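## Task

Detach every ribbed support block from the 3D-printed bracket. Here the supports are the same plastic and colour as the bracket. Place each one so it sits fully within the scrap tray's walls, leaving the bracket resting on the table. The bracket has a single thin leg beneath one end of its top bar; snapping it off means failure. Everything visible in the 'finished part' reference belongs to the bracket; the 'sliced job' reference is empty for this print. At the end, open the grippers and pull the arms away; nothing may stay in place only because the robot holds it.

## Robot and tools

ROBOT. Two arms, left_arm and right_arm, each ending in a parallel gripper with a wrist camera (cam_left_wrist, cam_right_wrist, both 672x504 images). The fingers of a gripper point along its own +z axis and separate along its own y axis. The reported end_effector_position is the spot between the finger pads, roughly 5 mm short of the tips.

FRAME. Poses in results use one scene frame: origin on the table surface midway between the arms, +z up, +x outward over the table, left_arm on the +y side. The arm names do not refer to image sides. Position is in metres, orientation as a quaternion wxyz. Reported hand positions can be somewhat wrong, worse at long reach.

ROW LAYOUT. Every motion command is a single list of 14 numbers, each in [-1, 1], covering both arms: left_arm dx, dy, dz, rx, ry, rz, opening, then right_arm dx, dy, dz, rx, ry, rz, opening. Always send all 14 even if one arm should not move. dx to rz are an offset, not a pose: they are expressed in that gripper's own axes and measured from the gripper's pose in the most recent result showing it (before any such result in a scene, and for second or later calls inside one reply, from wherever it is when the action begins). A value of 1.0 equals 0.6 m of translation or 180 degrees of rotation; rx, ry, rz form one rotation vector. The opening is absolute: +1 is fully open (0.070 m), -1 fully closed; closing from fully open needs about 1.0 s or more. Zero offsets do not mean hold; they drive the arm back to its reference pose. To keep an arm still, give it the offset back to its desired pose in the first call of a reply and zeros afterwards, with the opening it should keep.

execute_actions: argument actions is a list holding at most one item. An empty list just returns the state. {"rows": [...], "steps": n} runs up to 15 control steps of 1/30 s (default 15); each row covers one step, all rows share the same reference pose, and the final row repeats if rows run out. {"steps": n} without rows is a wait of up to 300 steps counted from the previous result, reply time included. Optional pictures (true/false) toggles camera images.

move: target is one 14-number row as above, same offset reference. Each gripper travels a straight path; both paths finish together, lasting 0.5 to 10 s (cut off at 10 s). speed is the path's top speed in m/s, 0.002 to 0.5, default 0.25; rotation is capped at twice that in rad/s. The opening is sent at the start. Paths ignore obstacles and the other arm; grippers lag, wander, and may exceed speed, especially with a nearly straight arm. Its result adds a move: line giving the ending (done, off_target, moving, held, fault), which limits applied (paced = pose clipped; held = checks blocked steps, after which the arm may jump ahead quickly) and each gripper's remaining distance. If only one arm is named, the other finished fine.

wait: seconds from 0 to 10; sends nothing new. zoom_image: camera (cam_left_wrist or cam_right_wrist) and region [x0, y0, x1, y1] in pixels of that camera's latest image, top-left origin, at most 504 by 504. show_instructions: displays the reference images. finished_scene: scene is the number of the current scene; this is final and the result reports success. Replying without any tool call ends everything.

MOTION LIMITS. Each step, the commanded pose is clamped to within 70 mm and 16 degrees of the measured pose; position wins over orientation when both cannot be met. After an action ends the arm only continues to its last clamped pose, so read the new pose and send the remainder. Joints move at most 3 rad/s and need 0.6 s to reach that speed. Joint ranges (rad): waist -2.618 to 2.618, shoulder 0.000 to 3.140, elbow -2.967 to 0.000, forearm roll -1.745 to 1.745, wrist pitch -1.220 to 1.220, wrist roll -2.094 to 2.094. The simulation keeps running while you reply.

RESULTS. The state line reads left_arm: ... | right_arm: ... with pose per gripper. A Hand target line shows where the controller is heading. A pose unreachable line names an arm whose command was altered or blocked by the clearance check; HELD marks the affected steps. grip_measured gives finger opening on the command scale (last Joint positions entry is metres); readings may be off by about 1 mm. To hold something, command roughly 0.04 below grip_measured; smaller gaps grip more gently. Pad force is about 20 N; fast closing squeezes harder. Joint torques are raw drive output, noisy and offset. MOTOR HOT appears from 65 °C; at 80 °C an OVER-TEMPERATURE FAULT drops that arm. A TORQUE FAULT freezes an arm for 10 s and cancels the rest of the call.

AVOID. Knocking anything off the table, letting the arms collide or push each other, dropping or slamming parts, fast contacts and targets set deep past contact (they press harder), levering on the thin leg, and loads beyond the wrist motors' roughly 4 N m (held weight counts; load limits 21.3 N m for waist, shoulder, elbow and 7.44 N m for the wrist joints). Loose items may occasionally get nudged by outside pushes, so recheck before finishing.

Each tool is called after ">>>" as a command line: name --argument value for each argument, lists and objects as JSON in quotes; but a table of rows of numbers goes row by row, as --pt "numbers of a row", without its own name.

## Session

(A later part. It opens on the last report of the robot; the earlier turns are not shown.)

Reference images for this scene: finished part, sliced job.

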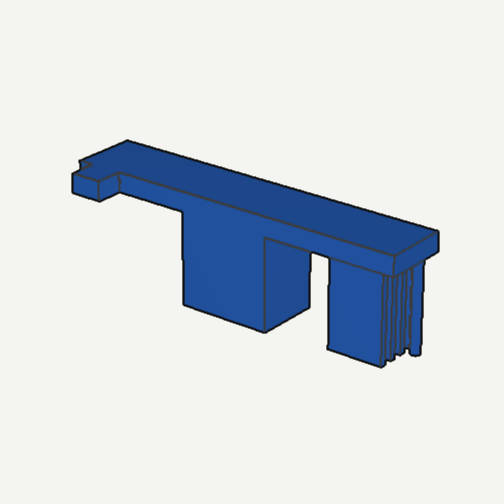

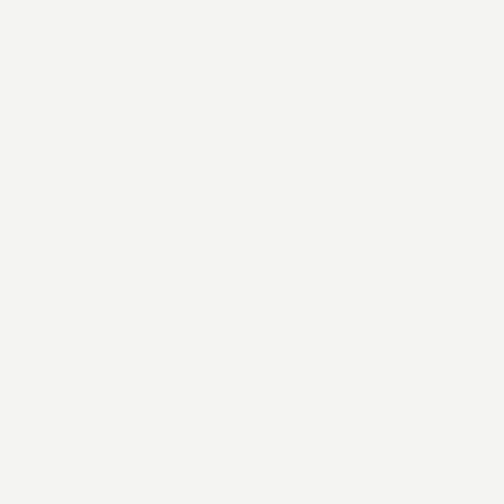

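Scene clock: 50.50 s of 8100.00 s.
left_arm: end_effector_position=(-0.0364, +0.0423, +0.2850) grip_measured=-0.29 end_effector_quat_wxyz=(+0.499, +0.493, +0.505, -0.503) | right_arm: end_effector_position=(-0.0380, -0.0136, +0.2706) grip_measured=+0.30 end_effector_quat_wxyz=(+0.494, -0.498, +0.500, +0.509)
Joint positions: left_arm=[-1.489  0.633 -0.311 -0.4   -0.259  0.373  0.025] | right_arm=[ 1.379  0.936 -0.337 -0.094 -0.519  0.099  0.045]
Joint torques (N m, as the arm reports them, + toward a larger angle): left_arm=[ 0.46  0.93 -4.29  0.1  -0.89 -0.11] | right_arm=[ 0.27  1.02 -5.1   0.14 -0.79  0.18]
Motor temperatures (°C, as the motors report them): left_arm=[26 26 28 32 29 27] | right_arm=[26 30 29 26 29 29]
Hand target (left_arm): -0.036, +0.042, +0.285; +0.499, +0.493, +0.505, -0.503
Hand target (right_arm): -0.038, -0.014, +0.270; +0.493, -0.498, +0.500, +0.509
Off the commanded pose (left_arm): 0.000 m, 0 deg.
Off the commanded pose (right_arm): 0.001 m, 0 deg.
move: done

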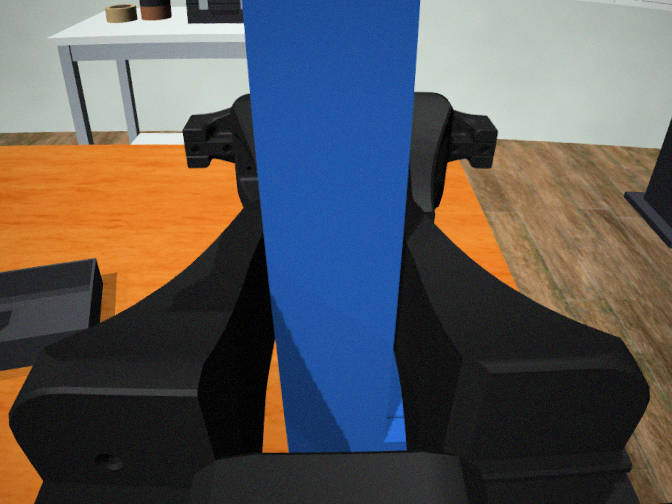

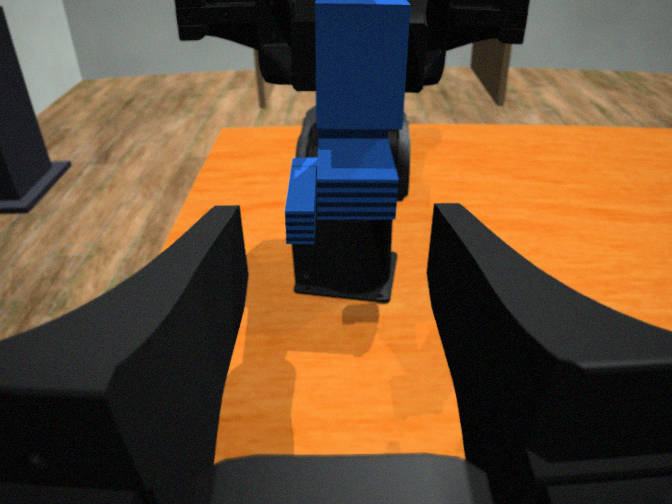

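>>> execute_actions --actions '[]'

>>> move --target '[0,0,0,0,0,0,-0.6,0.004,-0.010,0.06,0,0,0,0.0]' --speed 0.08

Scene clock: 56.87 s of 8100.00 s.
left_arm: end_effector_position=(-0.0364, +0.0423, +0.2850) grip_measured=-0.29 end_effector_quat_wxyz=(+0.499, +0.493, +0.505, -0.503) | right_arm: end_effector_position=(-0.0380, -0.0136, +0.2704) grip_measured=+0.30 end_effector_quat_wxyz=(+0.493, -0.498, +0.500, +0.509)
Joint positions: left_arm=[-1.489  0.633 -0.311 -0.4   -0.259  0.373  0.025] | right_arm=[ 1.379  0.936 -0.336 -0.095 -0.519  0.1    0.045]
Joint torques (N m, as the arm reports them, + toward a larger angle): left_arm=[ 0.43  0.83 -4.47  0.09 -0.86 -0.09] | right_arm=[ 1.87  0.99 -5.06  0.25 -0.81 -0.15]
Motor temperatures (°C, as the motors report them): left_arm=[26 26 28 32 29 27] | right_arm=[26 30 29 26 29 29]
Hand target (left_arm): -0.036, +0.042, +0.285; +0.499, +0.493, +0.505, -0.503
Hand target (right_arm): -0.038, -0.014, +0.270; +0.493, -0.498, +0.500, +0.509
Off the commanded pose (left_arm): 0.000 m, 0 deg.
Off the commanded pose (right_arm): 0.001 m, 0 deg.
Steps of this call (steps 1 to 90: nothing new was sent; then 3.37 s passed at rest). Readings (end_effector_position):
1: left_arm (-0.0364, +0.0423, +0.2850) | right_arm (-0.0380, -0.0136, +0.2706)
2: left_arm (-0.0364, +0.0423, +0.2850) | right_arm (-0.0380, -0.0136, +0.2705)
4: left_arm (-0.0364, +0.0423, +0.2850) | right_arm (-0.0380, -0.0136, +0.2705)
8: left_arm (-0.0364, +0.0423, +0.2850) | right_arm (-0.0380, -0.0136, +0.2705)
90: the state above

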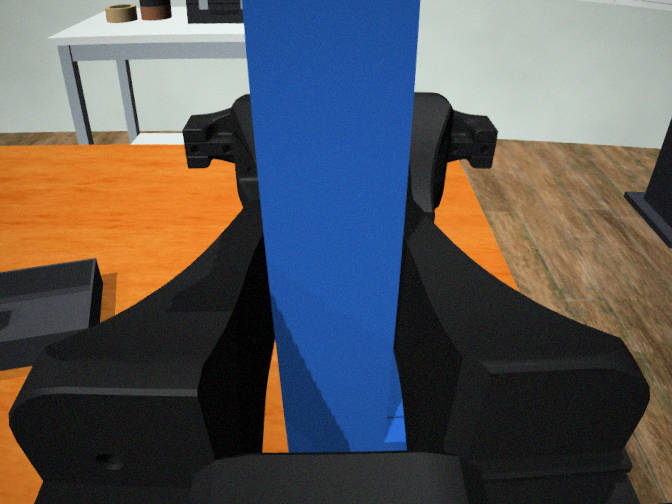

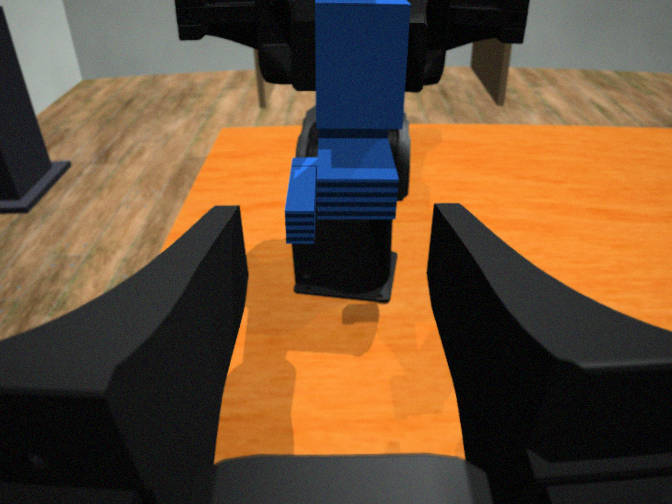

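Scene clock: 57.60 s of 8100.00 s.
left_arm: end_effector_position=(-0.0364, +0.0423, +0.2850) grip_measured=-0.29 end_effector_quat_wxyz=(+0.499, +0.493, +0.505, -0.503) | right_arm: end_effector_position=(-0.0327, +0.0231, +0.2670) grip_measured=+0.00 end_effector_quat_wxyz=(+0.493, -0.499, +0.500, +0.508)
Joint positions: left_arm=[-1.489  0.632 -0.311 -0.4   -0.259  0.373  0.025] | right_arm=[ 1.347  1.126 -0.417 -0.136 -0.63   0.126  0.035]
Joint torques (N m, as the arm reports them, + toward a larger angle): left_arm=[ 0.3   0.98 -4.21  0.09 -0.9  -0.1 ] | right_arm=[ 0.   -2.54 -6.52  0.31 -0.73  0.26]
Motor temperatures (°C, as the motors report them): left_arm=[26 26 28 32 29 27] | right_arm=[26 30 29 26 29 29]
Hand target (left_arm): -0.036, +0.042, +0.285; +0.499, +0.493, +0.505, -0.503
Hand target (right_arm): -0.033, +0.023, +0.267; +0.494, -0.498, +0.499, +0.509
Off the commanded pose (left_arm): 0.000 m, 0 deg.
Off the commanded pose (right_arm): 0.001 m, 0 deg.
move: done

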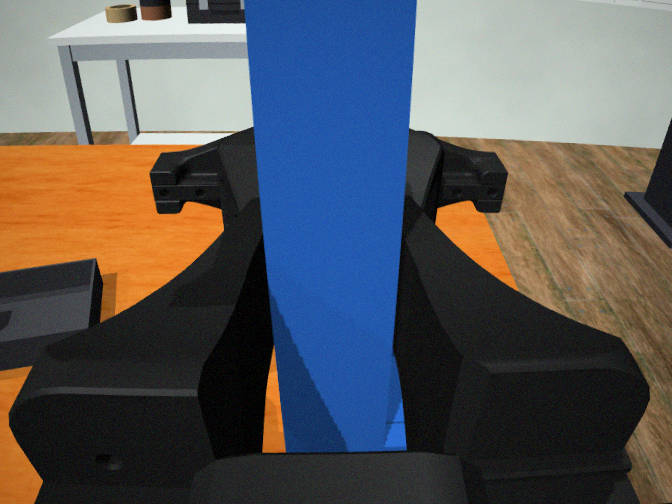

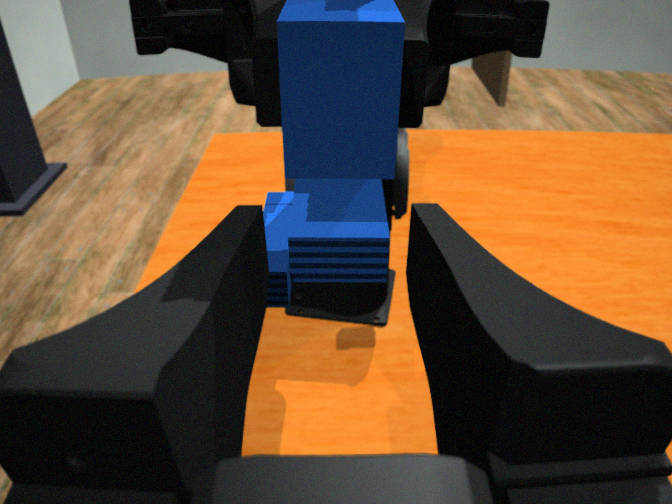

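>>> move --target '[0,0,0,0,0,0,-0.6,0,0,0.036,0,0,0,0.0]' --speed 0.04

>>> move --target '[0,0,0,0,0,0,-0.6,0,0,0,0,0,0,-0.6]'

Scene clock: 59.33 s of 8100.00 s.
left_arm: end_effector_position=(-0.0364, +0.0423, +0.2850) grip_measured=-0.29 end_effector_quat_wxyz=(+0.499, +0.493, +0.505, -0.503) | right_arm: end_effector_position=(-0.0329, +0.0450, +0.2668) grip_measured=+0.00 end_effector_quat_wxyz=(+0.493, -0.499, +0.500, +0.508)
Joint positions: left_arm=[-1.489  0.632 -0.311 -0.4   -0.259  0.373  0.025] | right_arm=[ 1.358  1.222 -0.478 -0.111 -0.663  0.103  0.035]
Joint torques (N m, as the arm reports them, + toward a larger angle): left_arm=[ 0.18  1.32 -4.23  0.1  -1.02 -0.12] | right_arm=[ 1.89 -2.54 -5.66  0.21 -0.74 -0.07]
Motor temperatures (°C, as the motors report them): left_arm=[26 26 28 32 29 27] | right_arm=[26 30 29 26 29 29]
Hand target (left_arm): -0.036, +0.042, +0.285; +0.499, +0.493, +0.505, -0.503
Hand target (right_arm): -0.033, +0.045, +0.267; +0.493, -0.499, +0.500, +0.508
Off the commanded pose (left_arm): 0.000 m, 0 deg.
Off the commanded pose (right_arm): 0.000 m, 0 deg.
move: done

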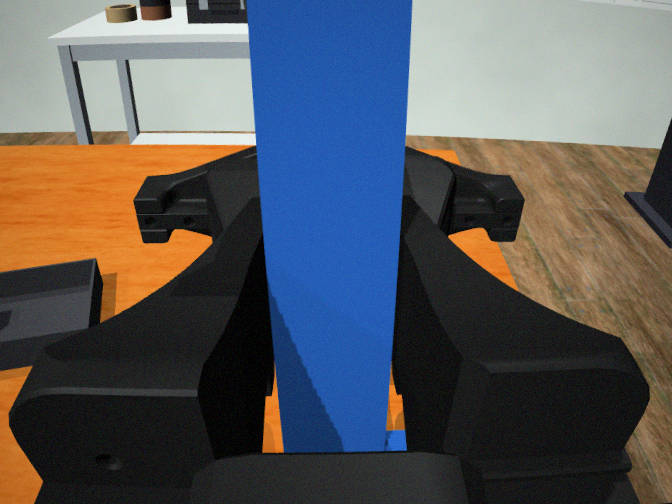

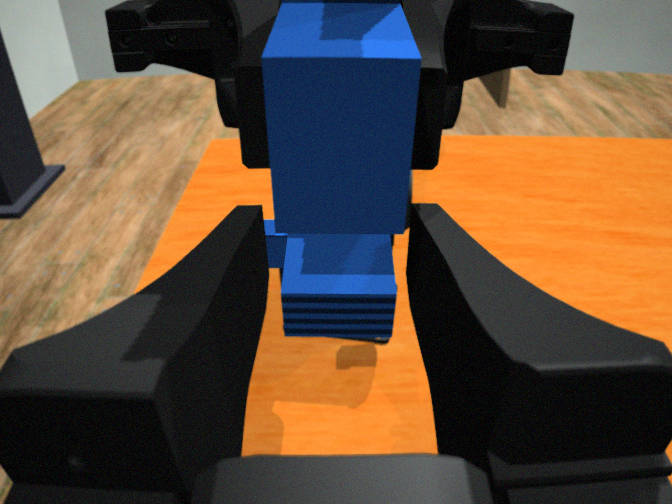

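Scene clock: 59.83 s of 8100.00 s.
left_arm: end_effector_position=(-0.0364, +0.0423, +0.2850) grip_measured=-0.29 end_effector_quat_wxyz=(+0.499, +0.493, +0.505, -0.503) | right_arm: end_effector_position=(-0.0328, +0.0451, +0.2668) grip_measured=-0.29 end_effector_quat_wxyz=(+0.493, -0.498, +0.500, +0.508)
Joint positions: left_arm=[-1.489  0.632 -0.311 -0.4   -0.259  0.373  0.025] | right_arm=[ 1.358  1.222 -0.479 -0.11  -0.663  0.103  0.025]
Joint torques (N m, as the arm reports them, + toward a larger angle): left_arm=[ 0.41  1.25 -4.26  0.1  -1.01 -0.11] | right_arm=[ 1.86 -2.41 -5.96 -0.13 -0.75 -0.12]
Motor temperatures (°C, as the motors report them): left_arm=[26 26 28 32 29 27] | right_arm=[26 30 29 26 29 29]
Hand target (left_arm): -0.036, +0.042, +0.285; +0.499, +0.493, +0.505, -0.503
Hand target (right_arm): -0.033, +0.045, +0.267; +0.493, -0.499, +0.500, +0.508
Off the commanded pose (left_arm): 0.000 m, 0 deg.
Off the commanded pose (right_arm): 0.000 m, 0 deg.
move: done

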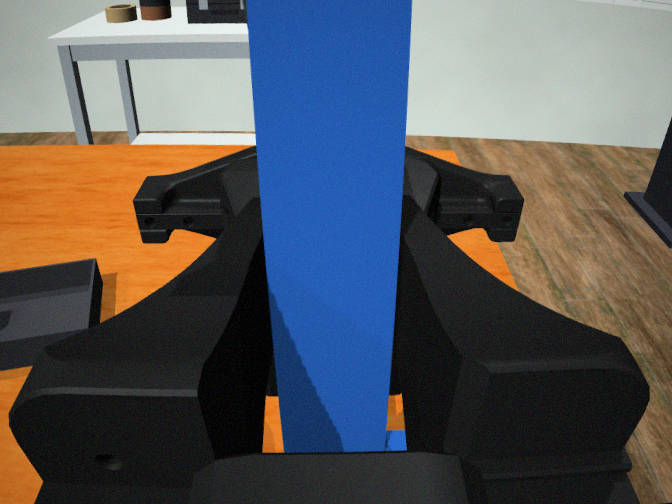

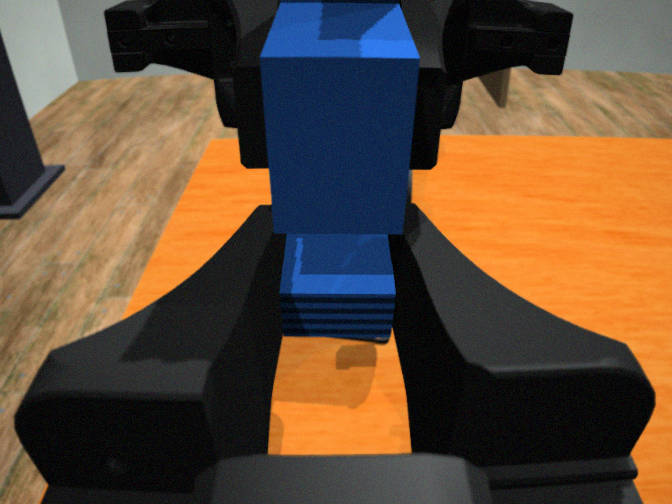

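>>> move --target '[0,0,0,0,0,0,-0.6,0,-0.004,-0.002,-0.045,0,0,-0.6]' --speed 0.05

Scene clock: 62.20 s of 8100.00 s.
left_arm: end_effector_position=(-0.0364, +0.0423, +0.2850) grip_measured=-0.29 end_effector_quat_wxyz=(+0.500, +0.493, +0.505, -0.503) | right_arm: end_effector_position=(-0.0305, +0.0440, +0.2665) grip_measured=-0.29 end_effector_quat_wxyz=(+0.457, -0.533, +0.462, +0.541)
Joint positions: left_arm=[-1.489  0.632 -0.311 -0.4   -0.259  0.373  0.025] | right_arm=[ 1.145  1.252 -0.498 -0.626 -0.776  0.491  0.025]
Joint torques (N m, as the arm reports them, + toward a larger angle): left_arm=[-0.34  1.19 -4.31  0.04 -0.88 -0.18] | right_arm=[ 0.78 -1.61 -6.67  0.49 -0.61 -0.09]
Motor temperatures (°C, as the motors report them): left_arm=[26 26 28 32 29 27] | right_arm=[26 30 29 26 29 29]
Hand target (left_arm): -0.036, +0.042, +0.285; +0.499, +0.493, +0.505, -0.503
Hand target (right_arm): -0.031, +0.044, +0.266; -0.458, +0.533, -0.462, -0.541
Off the commanded pose (left_arm): 0.000 m, 0 deg.
Off the commanded pose (right_arm): 0.000 m, 0 deg.
move: done

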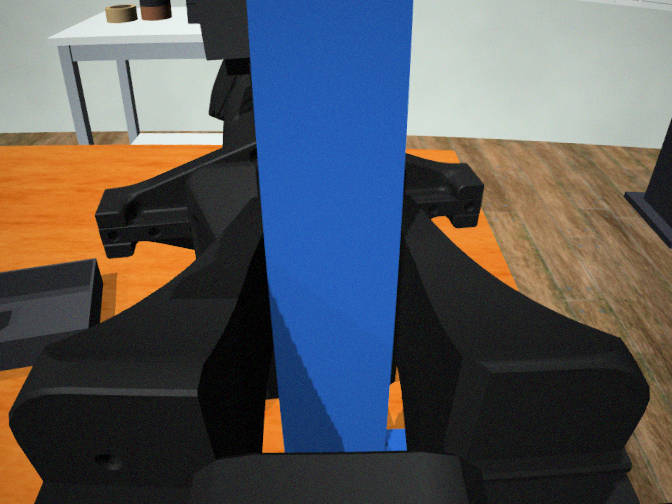

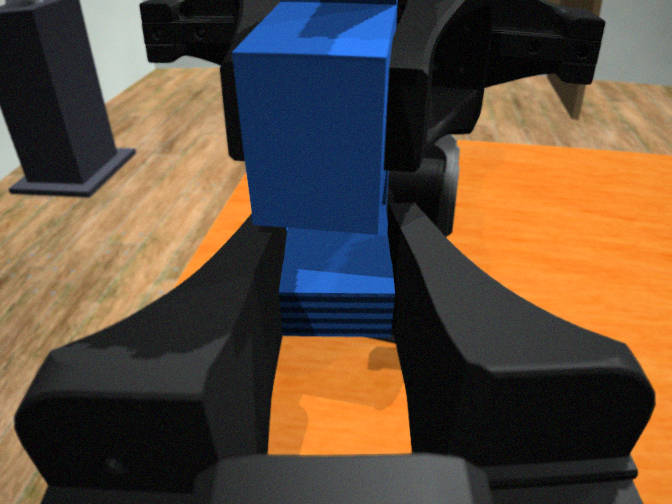

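>>> move --target '[0,0,0,0,0,0,-0.6,0,0.022,-0.15,0.045,0,0,-0.6]' --speed 0.08

>>> move --target '[0,0,0,0,0,0,-0.6,0,0,0,0,0.167,0,-0.6]'

Scene clock: 64.37 s of 8100.00 s.
left_arm: end_effector_position=(-0.0364, +0.0423, +0.2850) grip_measured=-0.29 end_effector_quat_wxyz=(+0.499, +0.493, +0.505, -0.503) | right_arm: end_effector_position=(-0.0299, -0.0480, +0.2682) grip_measured=-0.29 end_effector_quat_wxyz=(+0.494, -0.499, +0.499, +0.508)
Joint positions: left_arm=[-1.489  0.632 -0.311 -0.4   -0.259  0.373  0.025] | right_arm=[ 1.218  0.751 -0.267 -0.498 -0.449  0.471  0.025]
Joint torques (N m, as the arm reports them, + toward a larger angle): left_arm=[-0.07  1.22 -4.18  0.04 -1.02 -0.16] | right_arm=[ 1.86  2.29 -6.42  0.35 -0.63 -0.13]
Motor temperatures (°C, as the motors report them): left_arm=[26 26 28 32 29 27] | right_arm=[26 30 29 26 29 29]
Hand target (left_arm): -0.036, +0.042, +0.285; +0.500, +0.493, +0.505, -0.503
Hand target (right_arm): -0.030, -0.048, +0.268; +0.493, -0.499, +0.499, +0.508
Off the commanded pose (left_arm): 0.000 m, 0 deg.
Off the commanded pose (right_arm): 0.002 m, 0 deg.
move: done

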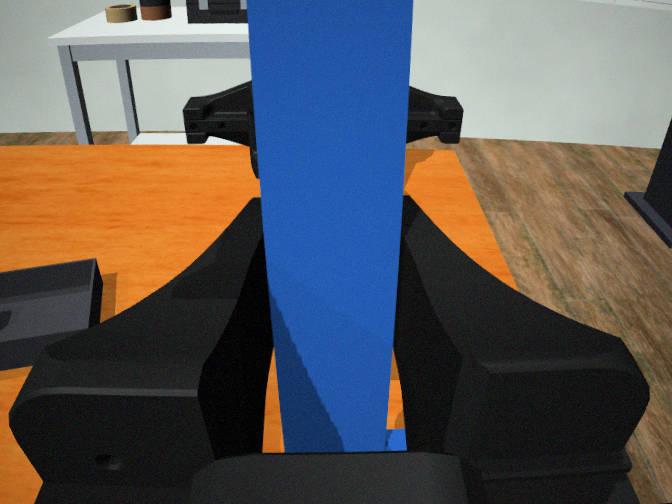

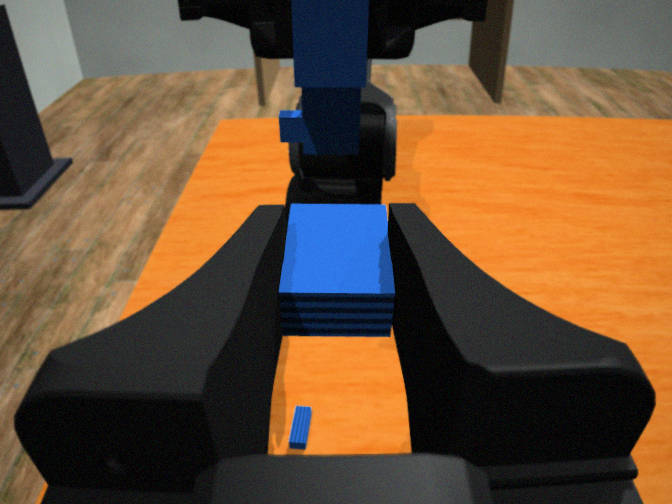

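Scene clock: 66.50 s of 8100.00 s.
left_arm: end_effector_position=(-0.0364, +0.0423, +0.2850) grip_measured=-0.29 end_effector_quat_wxyz=(+0.499, +0.493, +0.505, -0.503) | right_arm: end_effector_position=(-0.0299, -0.0475, +0.2681) grip_measured=-0.29 end_effector_quat_wxyz=(+0.347, -0.613, +0.610, +0.362)
Joint positions: left_arm=[-1.489  0.632 -0.311 -0.4   -0.259  0.373  0.025] | right_arm=[ 1.27   0.832 -0.739  0.284  0.538 -0.311  0.025]
Joint torques (N m, as the arm reports them, + toward a larger angle): left_arm=[-0.05  1.14 -4.29  0.02 -1.03 -0.19] | right_arm=[ 0.11  1.47 -7.36  0.36 -0.44 -0.14]
Motor temperatures (°C, as the motors report them): left_arm=[26 26 28 32 29 27] | right_arm=[26 30 29 26 29 29]
Hand target (left_arm): -0.036, +0.042, +0.285; +0.499, +0.493, +0.505, -0.503
Hand target (right_arm): -0.030, -0.047, +0.268; -0.347, +0.613, -0.610, -0.362
Off the commanded pose (left_arm): 0.000 m, 0 deg.
Off the commanded pose (right_arm): 0.001 m, 0 deg.
move: done

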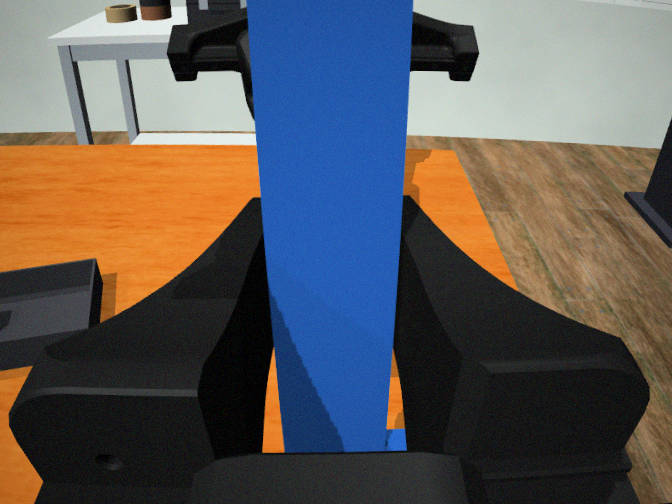

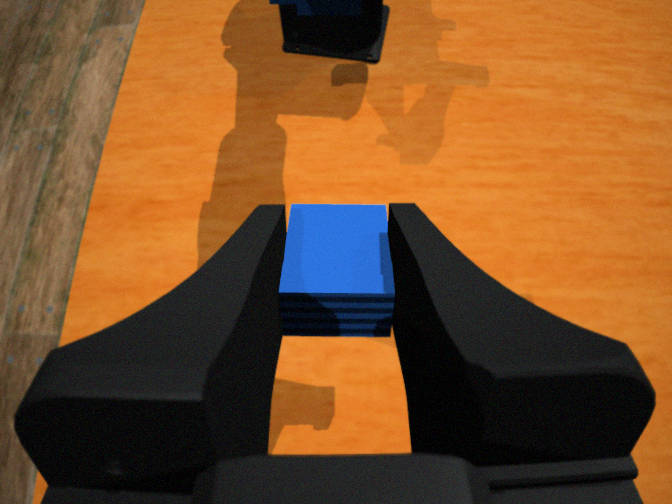

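>>> move --target '[0,0,0,0,0,0,-0.6,0.408,-0.52,-0.113,0.226,0.262,0.354,-0.6]'

>>> move --target '[0.36,0.2,-0.05,0,0.5,0,-0.6,0.008,0,0.09,0,0,0,-0.6]'

Scene clock: 71.33 s of 8100.00 s.
left_arm: end_effector_position=(-0.0364, +0.0423, +0.2850) grip_measured=-0.29 end_effector_quat_wxyz=(+0.499, +0.493, +0.505, -0.503) | right_arm: end_effector_position=(+0.2866, -0.2260, +0.0863) grip_measured=-0.29 end_effector_quat_wxyz=(+0.045, -0.154, +0.987, -0.000)
Joint positions: left_arm=[-1.489  0.632 -0.311 -0.4   -0.259  0.373  0.025] | right_arm=[ 0.157  1.737 -1.205 -0.018  1.037  0.014  0.025]
Joint torques (N m, as the arm reports them, + toward a larger angle): left_arm=[-0.17  1.22 -4.17  0.02 -1.   -0.18] | right_arm=[ 1.1  -7.9  -4.01  0.21  0.03 -0.12]
Motor temperatures (°C, as the motors report them): left_arm=[26 26 28 31 29 27] | right_arm=[26 30 29 26 29 29]
Hand target (left_arm): -0.036, +0.042, +0.285; +0.499, +0.493, +0.505, -0.503
Hand target (right_arm): +0.286, -0.226, +0.086; +0.046, -0.154, +0.987, -0.000
Off the commanded pose (left_arm): 0.000 m, 0 deg.
Off the commanded pose (right_arm): 0.006 m, 2 deg.
move: off_target (right_arm)

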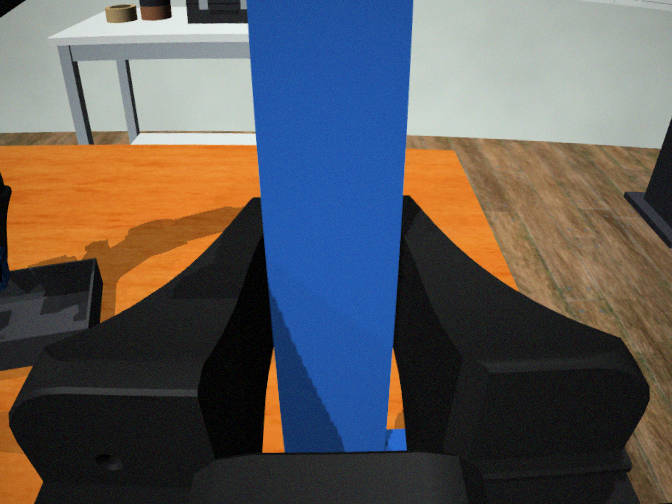

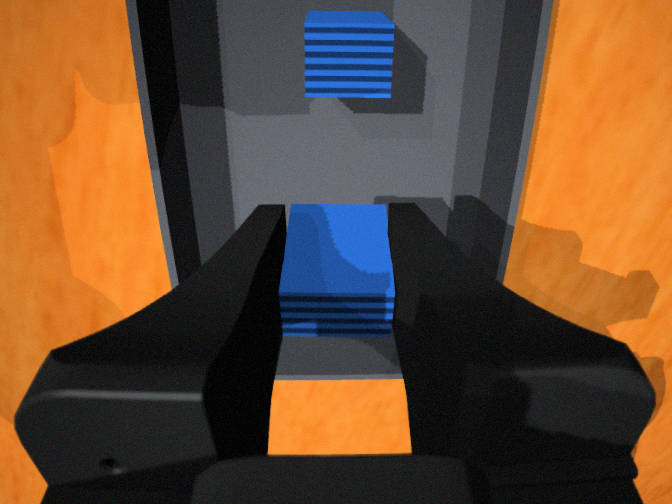

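Scene clock: 74.83 s of 8100.00 s.
left_arm: end_effector_position=(+0.0764, +0.0738, +0.0684) grip_measured=-0.29 end_effector_quat_wxyz=(-0.012, +0.707, +0.707, -0.014) | right_arm: end_effector_position=(+0.2867, -0.2271, +0.0316) grip_measured=-0.29 end_effector_quat_wxyz=(+0.045, -0.154, +0.987, -0.001)
Joint positions: left_arm=[-0.928  1.57  -0.919 -0.039  1.021  0.49   0.025] | right_arm=[ 0.154  1.822 -1.084 -0.021  0.831  0.017  0.025]
Joint torques (N m, as the arm reports them, + toward a larger angle): left_arm=[-0.3  -4.54 -3.83 -0.27 -0.05  0.14] | right_arm=[ 0.23 -6.24 -3.89  0.02 -0.06  0.3 ]
Motor temperatures (°C, as the motors report them): left_arm=[26 26 28 31 29 27] | right_arm=[26 30 29 26 29 29]
Hand target (left_arm): +0.076, +0.074, +0.068; -0.012, +0.707, +0.707, -0.014
Hand target (right_arm): +0.287, -0.227, +0.032; +0.045, -0.154, +0.987, -0.001
Off the commanded pose (left_arm): 0.004 m, 1 deg.
Off the commanded pose (right_arm): 0.001 m, 0 deg.
move: off_target (left_arm)

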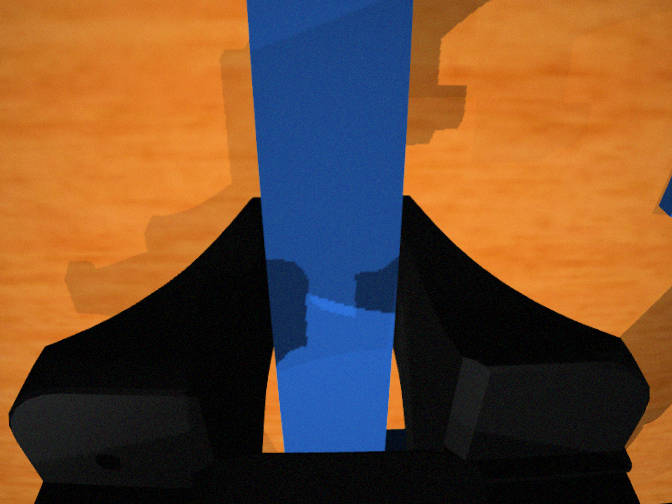

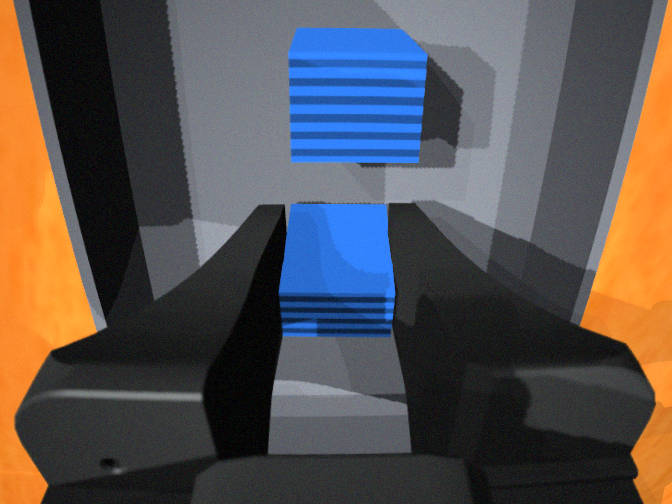

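>>> move --target '[0,0,0.087,-0.012,-0.015,0,-0.6,0,0,0.01,0,0,0,-0.6]' --speed 0.05

>>> move --target '[0,0,0,0,0,0,0.2,0,0,0,0,0,0,-0.05]'

>>> move --target '[0,0,-0.12,0,0,0,0.2,-0.009,0,-0.1,0,0,0,-0.05]' --speed 0.15

>>> move --target '[0,-0.22,0,0,0,0,0.0,0,0,0,0,0,0,-0.05]'

Scene clock: 77.60 s of 8100.00 s.
left_arm: end_effector_position=(+0.0742, +0.0733, +0.0158) grip_measured=-0.29 end_effector_quat_wxyz=(+0.018, +0.706, +0.707, -0.017) | right_arm: end_effector_position=(+0.2885, -0.2269, +0.0269) grip_measured=-0.30 end_effector_quat_wxyz=(+0.048, -0.154, +0.987, -0.000)
Joint positions: left_arm=[-0.947  1.641 -0.753 -0.03   0.726  0.472  0.025] | right_arm=[ 0.153  1.833 -1.078 -0.022  0.808  0.017  0.025]
Joint torques (N m, as the arm reports them, + toward a larger angle): left_arm=[-0.08 -4.23 -3.18  0.02  0.09 -0.13] | right_arm=[ 0.98 -0.05  1.2   0.34  0.22  0.28]
Motor temperatures (°C, as the motors report them): left_arm=[26 26 28 31 29 27] | right_arm=[26 30 29 26 29 29]
Hand target (left_arm): +0.074, +0.073, +0.016; +0.018, +0.706, +0.707, -0.017
Hand target (right_arm): +0.287, -0.227, +0.026; +0.045, -0.154, +0.987, -0.001
Off the commanded pose (left_arm): 0.001 m, 0 deg.
Off the commanded pose (right_arm): 0.002 m, 0 deg.
move: done

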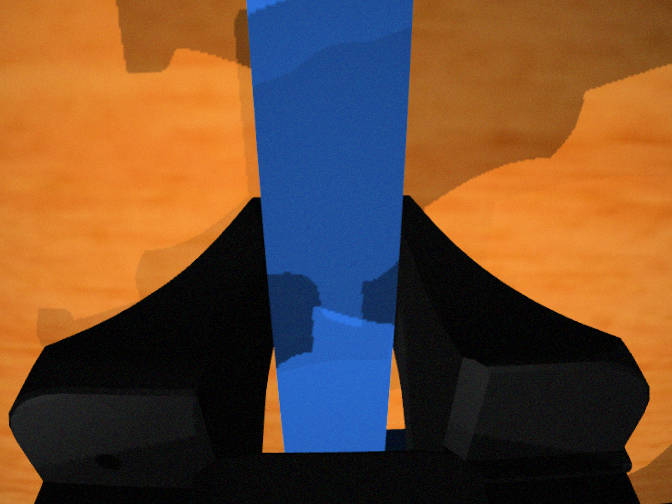

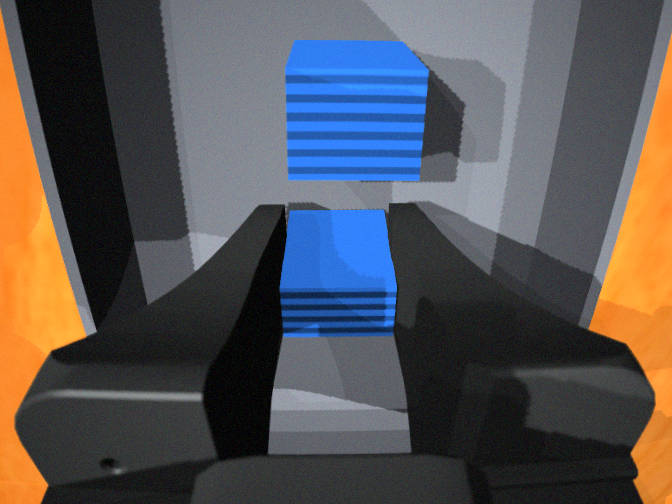

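Scene clock: 78.23 s of 8100.00 s.
left_arm: end_effector_position=(+0.0742, +0.0733, +0.0158) grip_measured=+0.20 end_effector_quat_wxyz=(+0.018, +0.706, +0.707, -0.017) | right_arm: end_effector_position=(+0.2883, -0.2270, +0.0264) grip_measured=-0.05 end_effector_quat_wxyz=(+0.048, -0.153, +0.987, -0.000)
Joint positions: left_arm=[-0.947  1.641 -0.753 -0.03   0.726  0.472  0.042] | right_arm=[ 0.153  1.834 -1.077 -0.022  0.808  0.017  0.033]
Joint torques (N m, as the arm reports them, + toward a larger angle): left_arm=[-0.3  -4.17 -2.7   0.06 -0.15 -0.15] | right_arm=[ 0.78 -8.14 -5.75  0.08  0.09  0.28]
Motor temperatures (°C, as the motors report them): left_arm=[26 26 28 31 29 27] | right_arm=[26 30 29 26 29 29]
Hand target (left_arm): +0.074, +0.073, +0.016; +0.018, +0.706, +0.707, -0.017
Hand target (right_arm): +0.289, -0.227, +0.027; +0.048, -0.154, +0.987, -0.000
Off the commanded pose (left_arm): 0.000 m, 0 deg.
Off the commanded pose (right_arm): 0.001 m, 0 deg.
move: done

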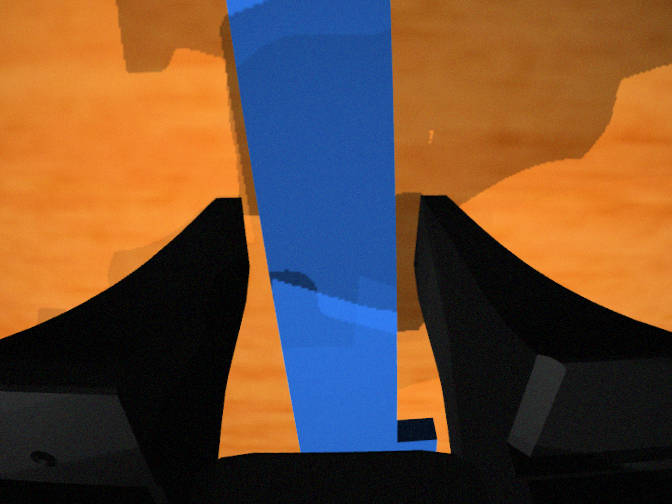

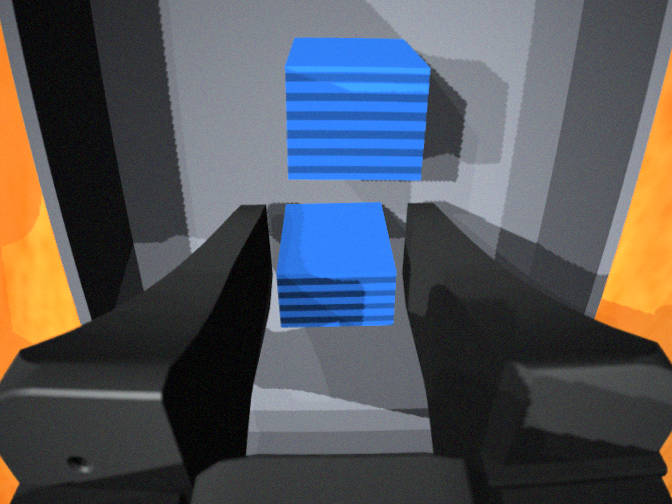

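Scene clock: 79.07 s of 8100.00 s.
left_arm: end_effector_position=(+0.0744, +0.0772, +0.0879) grip_measured=+0.20 end_effector_quat_wxyz=(+0.019, +0.706, +0.708, -0.017) | right_arm: end_effector_position=(+0.2883, -0.2257, +0.0879) grip_measured=-0.05 end_effector_quat_wxyz=(+0.049, -0.154, +0.987, +0.000)
Joint positions: left_arm=[-0.94   1.481 -0.905 -0.023  1.036  0.466  0.042] | right_arm=[ 0.156  1.736 -1.21  -0.018  1.036  0.014  0.033]
Joint torques (N m, as the arm reports them, + toward a larger angle): left_arm=[ 0.41 -2.99 -2.83  0.02 -0.3  -0.17] | right_arm=[ 1.87 -5.63 -4.02  0.2  -0.15 -0.14]
Motor temperatures (°C, as the motors report them): left_arm=[26 26 28 31 29 27] | right_arm=[26 30 29 26 29 29]
Hand target (left_arm): +0.074, +0.078, +0.087; +0.018, +0.706, +0.708, -0.016
Hand target (right_arm): +0.288, -0.226, +0.087; +0.047, -0.154, +0.987, -0.000
Off the commanded pose (left_arm): 0.001 m, 0 deg.
Off the commanded pose (right_arm): 0.001 m, 0 deg.
move: done

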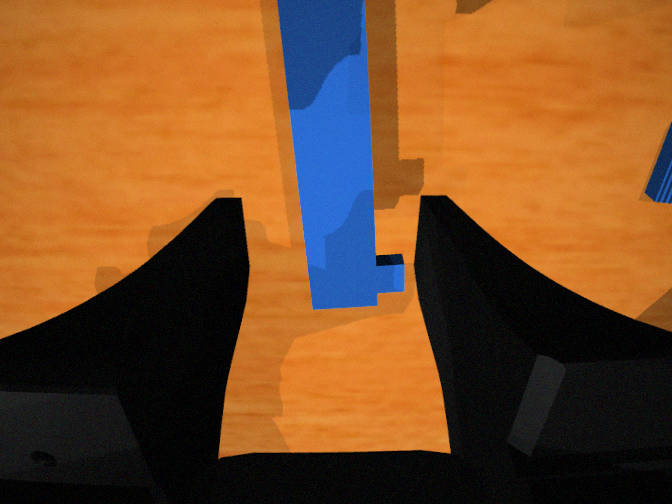

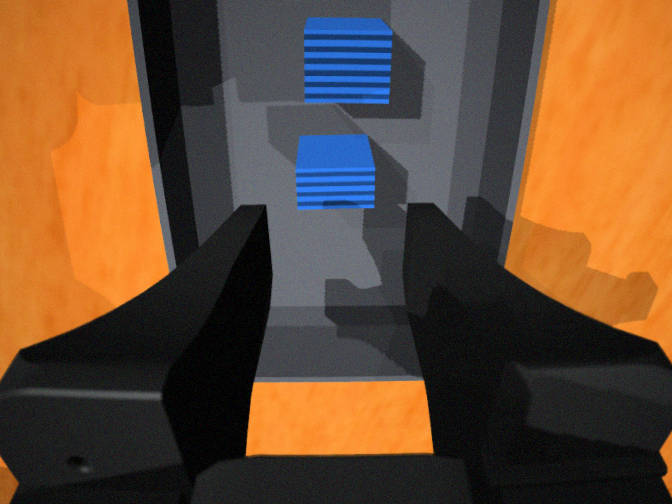

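Scene clock: 80.07 s of 8100.00 s.
left_arm: end_effector_position=(-0.0547, +0.0754, +0.0869) grip_measured=+0.00 end_effector_quat_wxyz=(+0.023, +0.706, +0.708, -0.012) | right_arm: end_effector_position=(+0.2883, -0.2257, +0.0879) grip_measured=-0.05 end_effector_quat_wxyz=(+0.049, -0.154, +0.987, +0.000)
Joint positions: left_arm=[-1.506  1.405 -0.824  0.025  1.028 -0.123  0.035] | right_arm=[ 0.156  1.736 -1.21  -0.018  1.036  0.014  0.033]
Joint torques (N m, as the arm reports them, + toward a larger angle): left_arm=[ 0.46 -2.53 -4.39 -0.06  0.04  0.29] | right_arm=[ 1.83 -5.97 -5.23  0.2  -0.06 -0.13]
Motor temperatures (°C, as the motors report them): left_arm=[26 26 28 31 29 27] | right_arm=[26 30 29 26 29 29]
Hand target (left_arm): -0.055, +0.075, +0.087; +0.023, +0.706, +0.708, -0.012
Hand target (right_arm): +0.288, -0.226, +0.088; +0.049, -0.154, +0.987, +0.000
Off the commanded pose (left_arm): 0.003 m, 1 deg.
Off the commanded pose (right_arm): 0.000 m, 0 deg.
move: done

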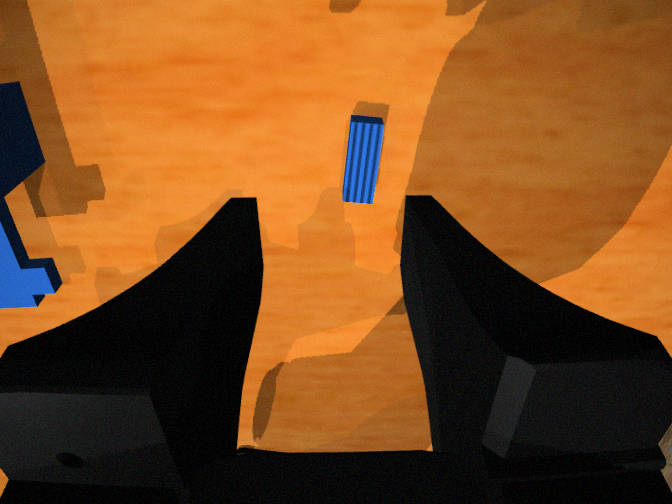

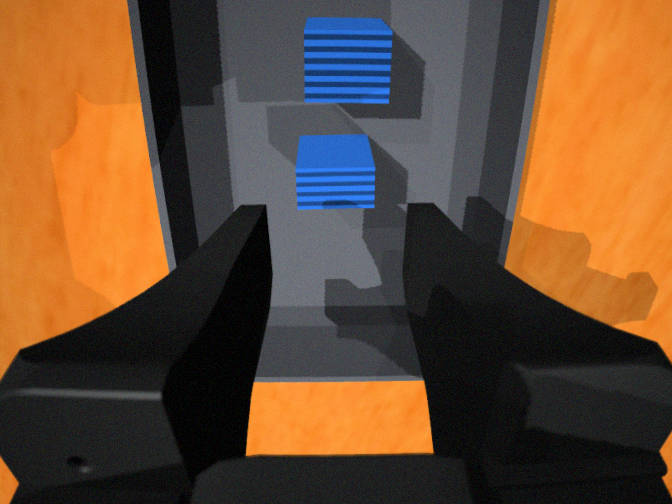

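>>> move --target '[0.05,0.35,-0.02,0,0,-0.2,0,0,0,0,0,0,0,-0.05]' --speed 0.35

>>> move --target '[0.2,0.35,0,0,0,-0.3,0,0.40,0.648,-0.05,0,0,-0.378,-0.05]'

Scene clock: 83.87 s of 8100.00 s.
left_arm: end_effector_position=(+0.1511, +0.1082, +0.0985) grip_measured=+0.00 end_effector_quat_wxyz=(+0.011, +0.453, +0.891, -0.024) | right_arm: end_effector_position=(+0.2883, -0.2257, +0.0879) grip_measured=-0.05 end_effector_quat_wxyz=(+0.049, -0.154, +0.987, +0.000)
Joint positions: left_arm=[-0.618  1.534 -1.007 -0.044  1.096  0.169  0.035] | right_arm=[ 0.156  1.736 -1.21  -0.018  1.036  0.014  0.033]
Joint torques (N m, as the arm reports them, + toward a larger angle): left_arm=[-0.21 -4.37 -2.64 -0.23  0.03  0.16] | right_arm=[ 1.8  -6.06 -5.89  0.2   0.07 -0.13]
Motor temperatures (°C, as the motors report them): left_arm=[26 26 28 31 29 27] | right_arm=[26 30 29 26 29 29]
Hand target (left_arm): +0.151, +0.109, +0.098; +0.011, +0.452, +0.891, -0.024
Hand target (right_arm): +0.288, -0.226, +0.088; +0.049, -0.154, +0.987, +0.000
Off the commanded pose (left_arm): 0.005 m, 1 deg.
Off the commanded pose (right_arm): 0.000 m, 0 deg.
move: off_target (left_arm)

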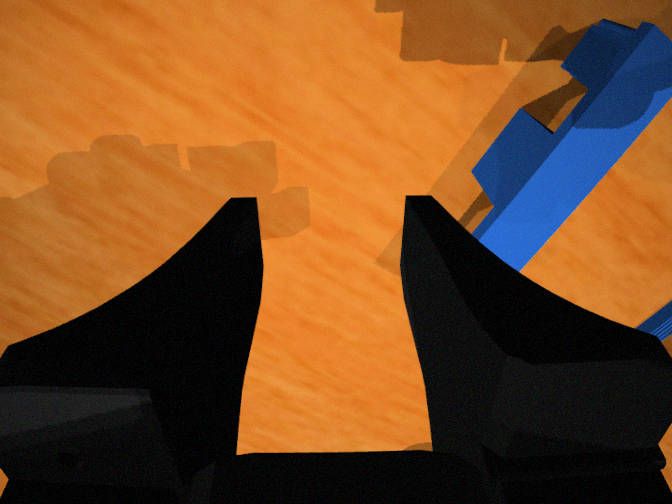

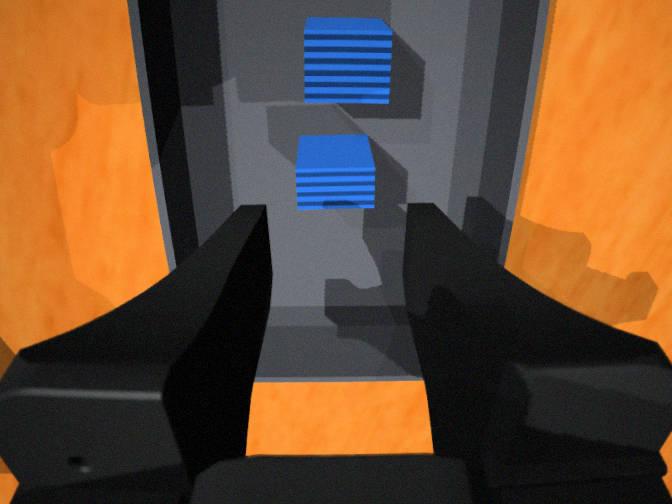

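Scene clock: 86.63 s of 8100.00 s.
left_arm: end_effector_position=(+0.2454, +0.3262, +0.0836) grip_measured=+0.00 end_effector_quat_wxyz=(-0.006, -0.002, +0.999, -0.035) | right_arm: end_effector_position=(-0.0659, +0.0736, +0.0939) grip_measured=-0.05 end_effector_quat_wxyz=(+0.044, -0.681, +0.731, +0.000)
Joint positions: left_arm=[ 0.292  1.621 -1.046 -0.077  1.104  0.151  0.035] | right_arm=[ 1.52   1.968 -1.58  -0.074  1.217  0.203  0.033]
Joint torques (N m, as the arm reports them, + toward a larger angle): left_arm=[-0.38 -4.9  -3.48 -0.2   0.13  0.09] | right_arm=[ 0.28 -9.75 -4.26 -0.02  0.09  0.18]
Motor temperatures (°C, as the motors report them): left_arm=[26 26 28 31 29 27] | right_arm=[26 30 29 26 29 29]
Hand target (left_arm): +0.245, +0.326, +0.084; -0.006, -0.001, +0.999, -0.035
Hand target (right_arm): -0.065, +0.073, +0.094; -0.044, +0.680, -0.732, -0.000
Off the commanded pose (left_arm): 0.006 m, 1 deg.
Off the commanded pose (right_arm): 0.008 m, 3 deg.
joint sent to its limit (right arm) — the command would take joint 5 (wrist pitch) past its upper limit, so that joint was sent only as far as its limit.
move: off_target (left_arm, right_arm)

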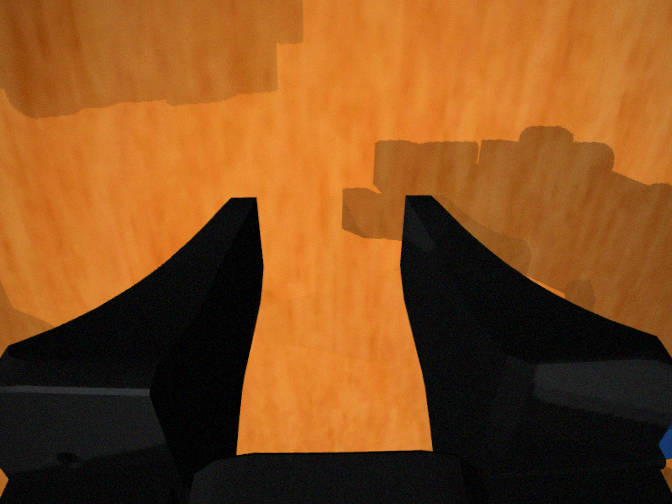

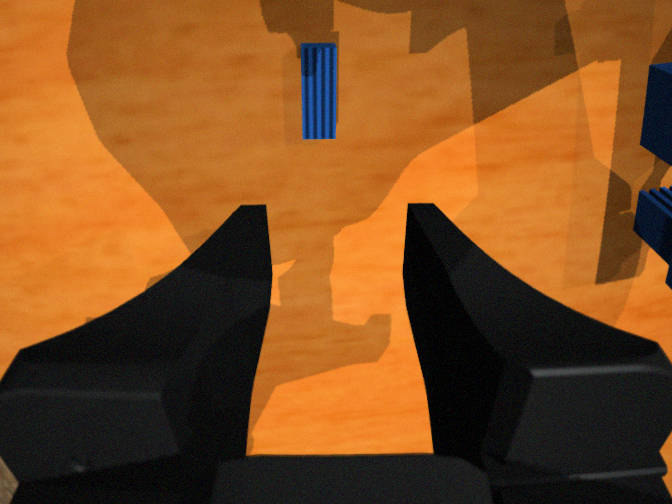

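>>> move --target '[0,0,0,0,0,0,0,-0.025,0.010,0.118,-0.019,0,0,-0.2]' --speed 0.12

Scene clock: 88.03 s of 8100.00 s.
left_arm: end_effector_position=(+0.2453, +0.3261, +0.0836) grip_measured=+0.00 end_effector_quat_wxyz=(-0.006, -0.002, +0.999, -0.035) | right_arm: end_effector_position=(-0.0657, +0.0924, +0.0227) grip_measured=-0.20 end_effector_quat_wxyz=(+0.023, -0.681, +0.731, +0.021)
Joint positions: left_arm=[ 0.292  1.621 -1.045 -0.077  1.104  0.152  0.035] | right_arm=[ 1.483  2.109 -1.518 -0.011  1.006  0.146  0.028]
Joint torques (N m, as the arm reports them, + toward a larger angle): left_arm=[ 0.29 -3.92 -3.15 -0.16  0.07  0.  ] | right_arm=[  0.78 -10.73  -5.25   0.03   0.14   0.16]
Motor temperatures (°C, as the motors report them): left_arm=[26 26 28 31 29 27] | right_arm=[26 30 29 26 29 29]
Hand target (left_arm): +0.245, +0.326, +0.084; -0.006, -0.002, +0.999, -0.035
Hand target (right_arm): -0.066, +0.093, +0.024; -0.024, +0.681, -0.731, -0.022
Off the commanded pose (left_arm): 0.000 m, 0 deg.
Off the commanded pose (right_arm): 0.002 m, 0 deg.
move: done

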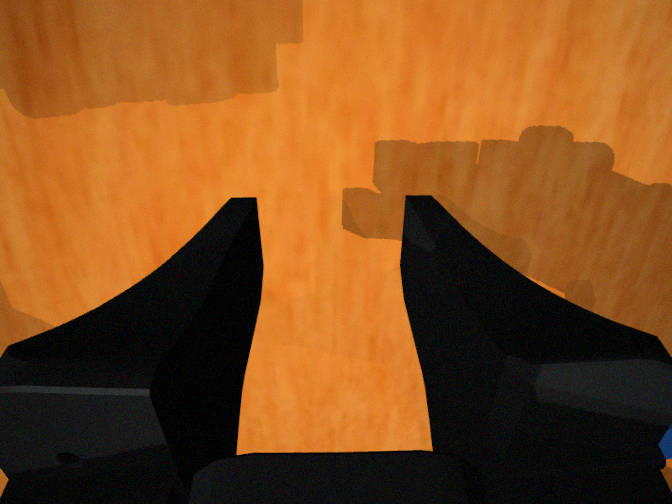

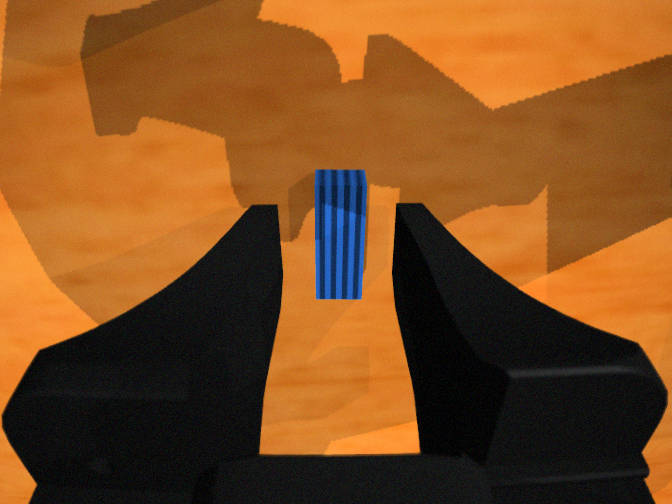

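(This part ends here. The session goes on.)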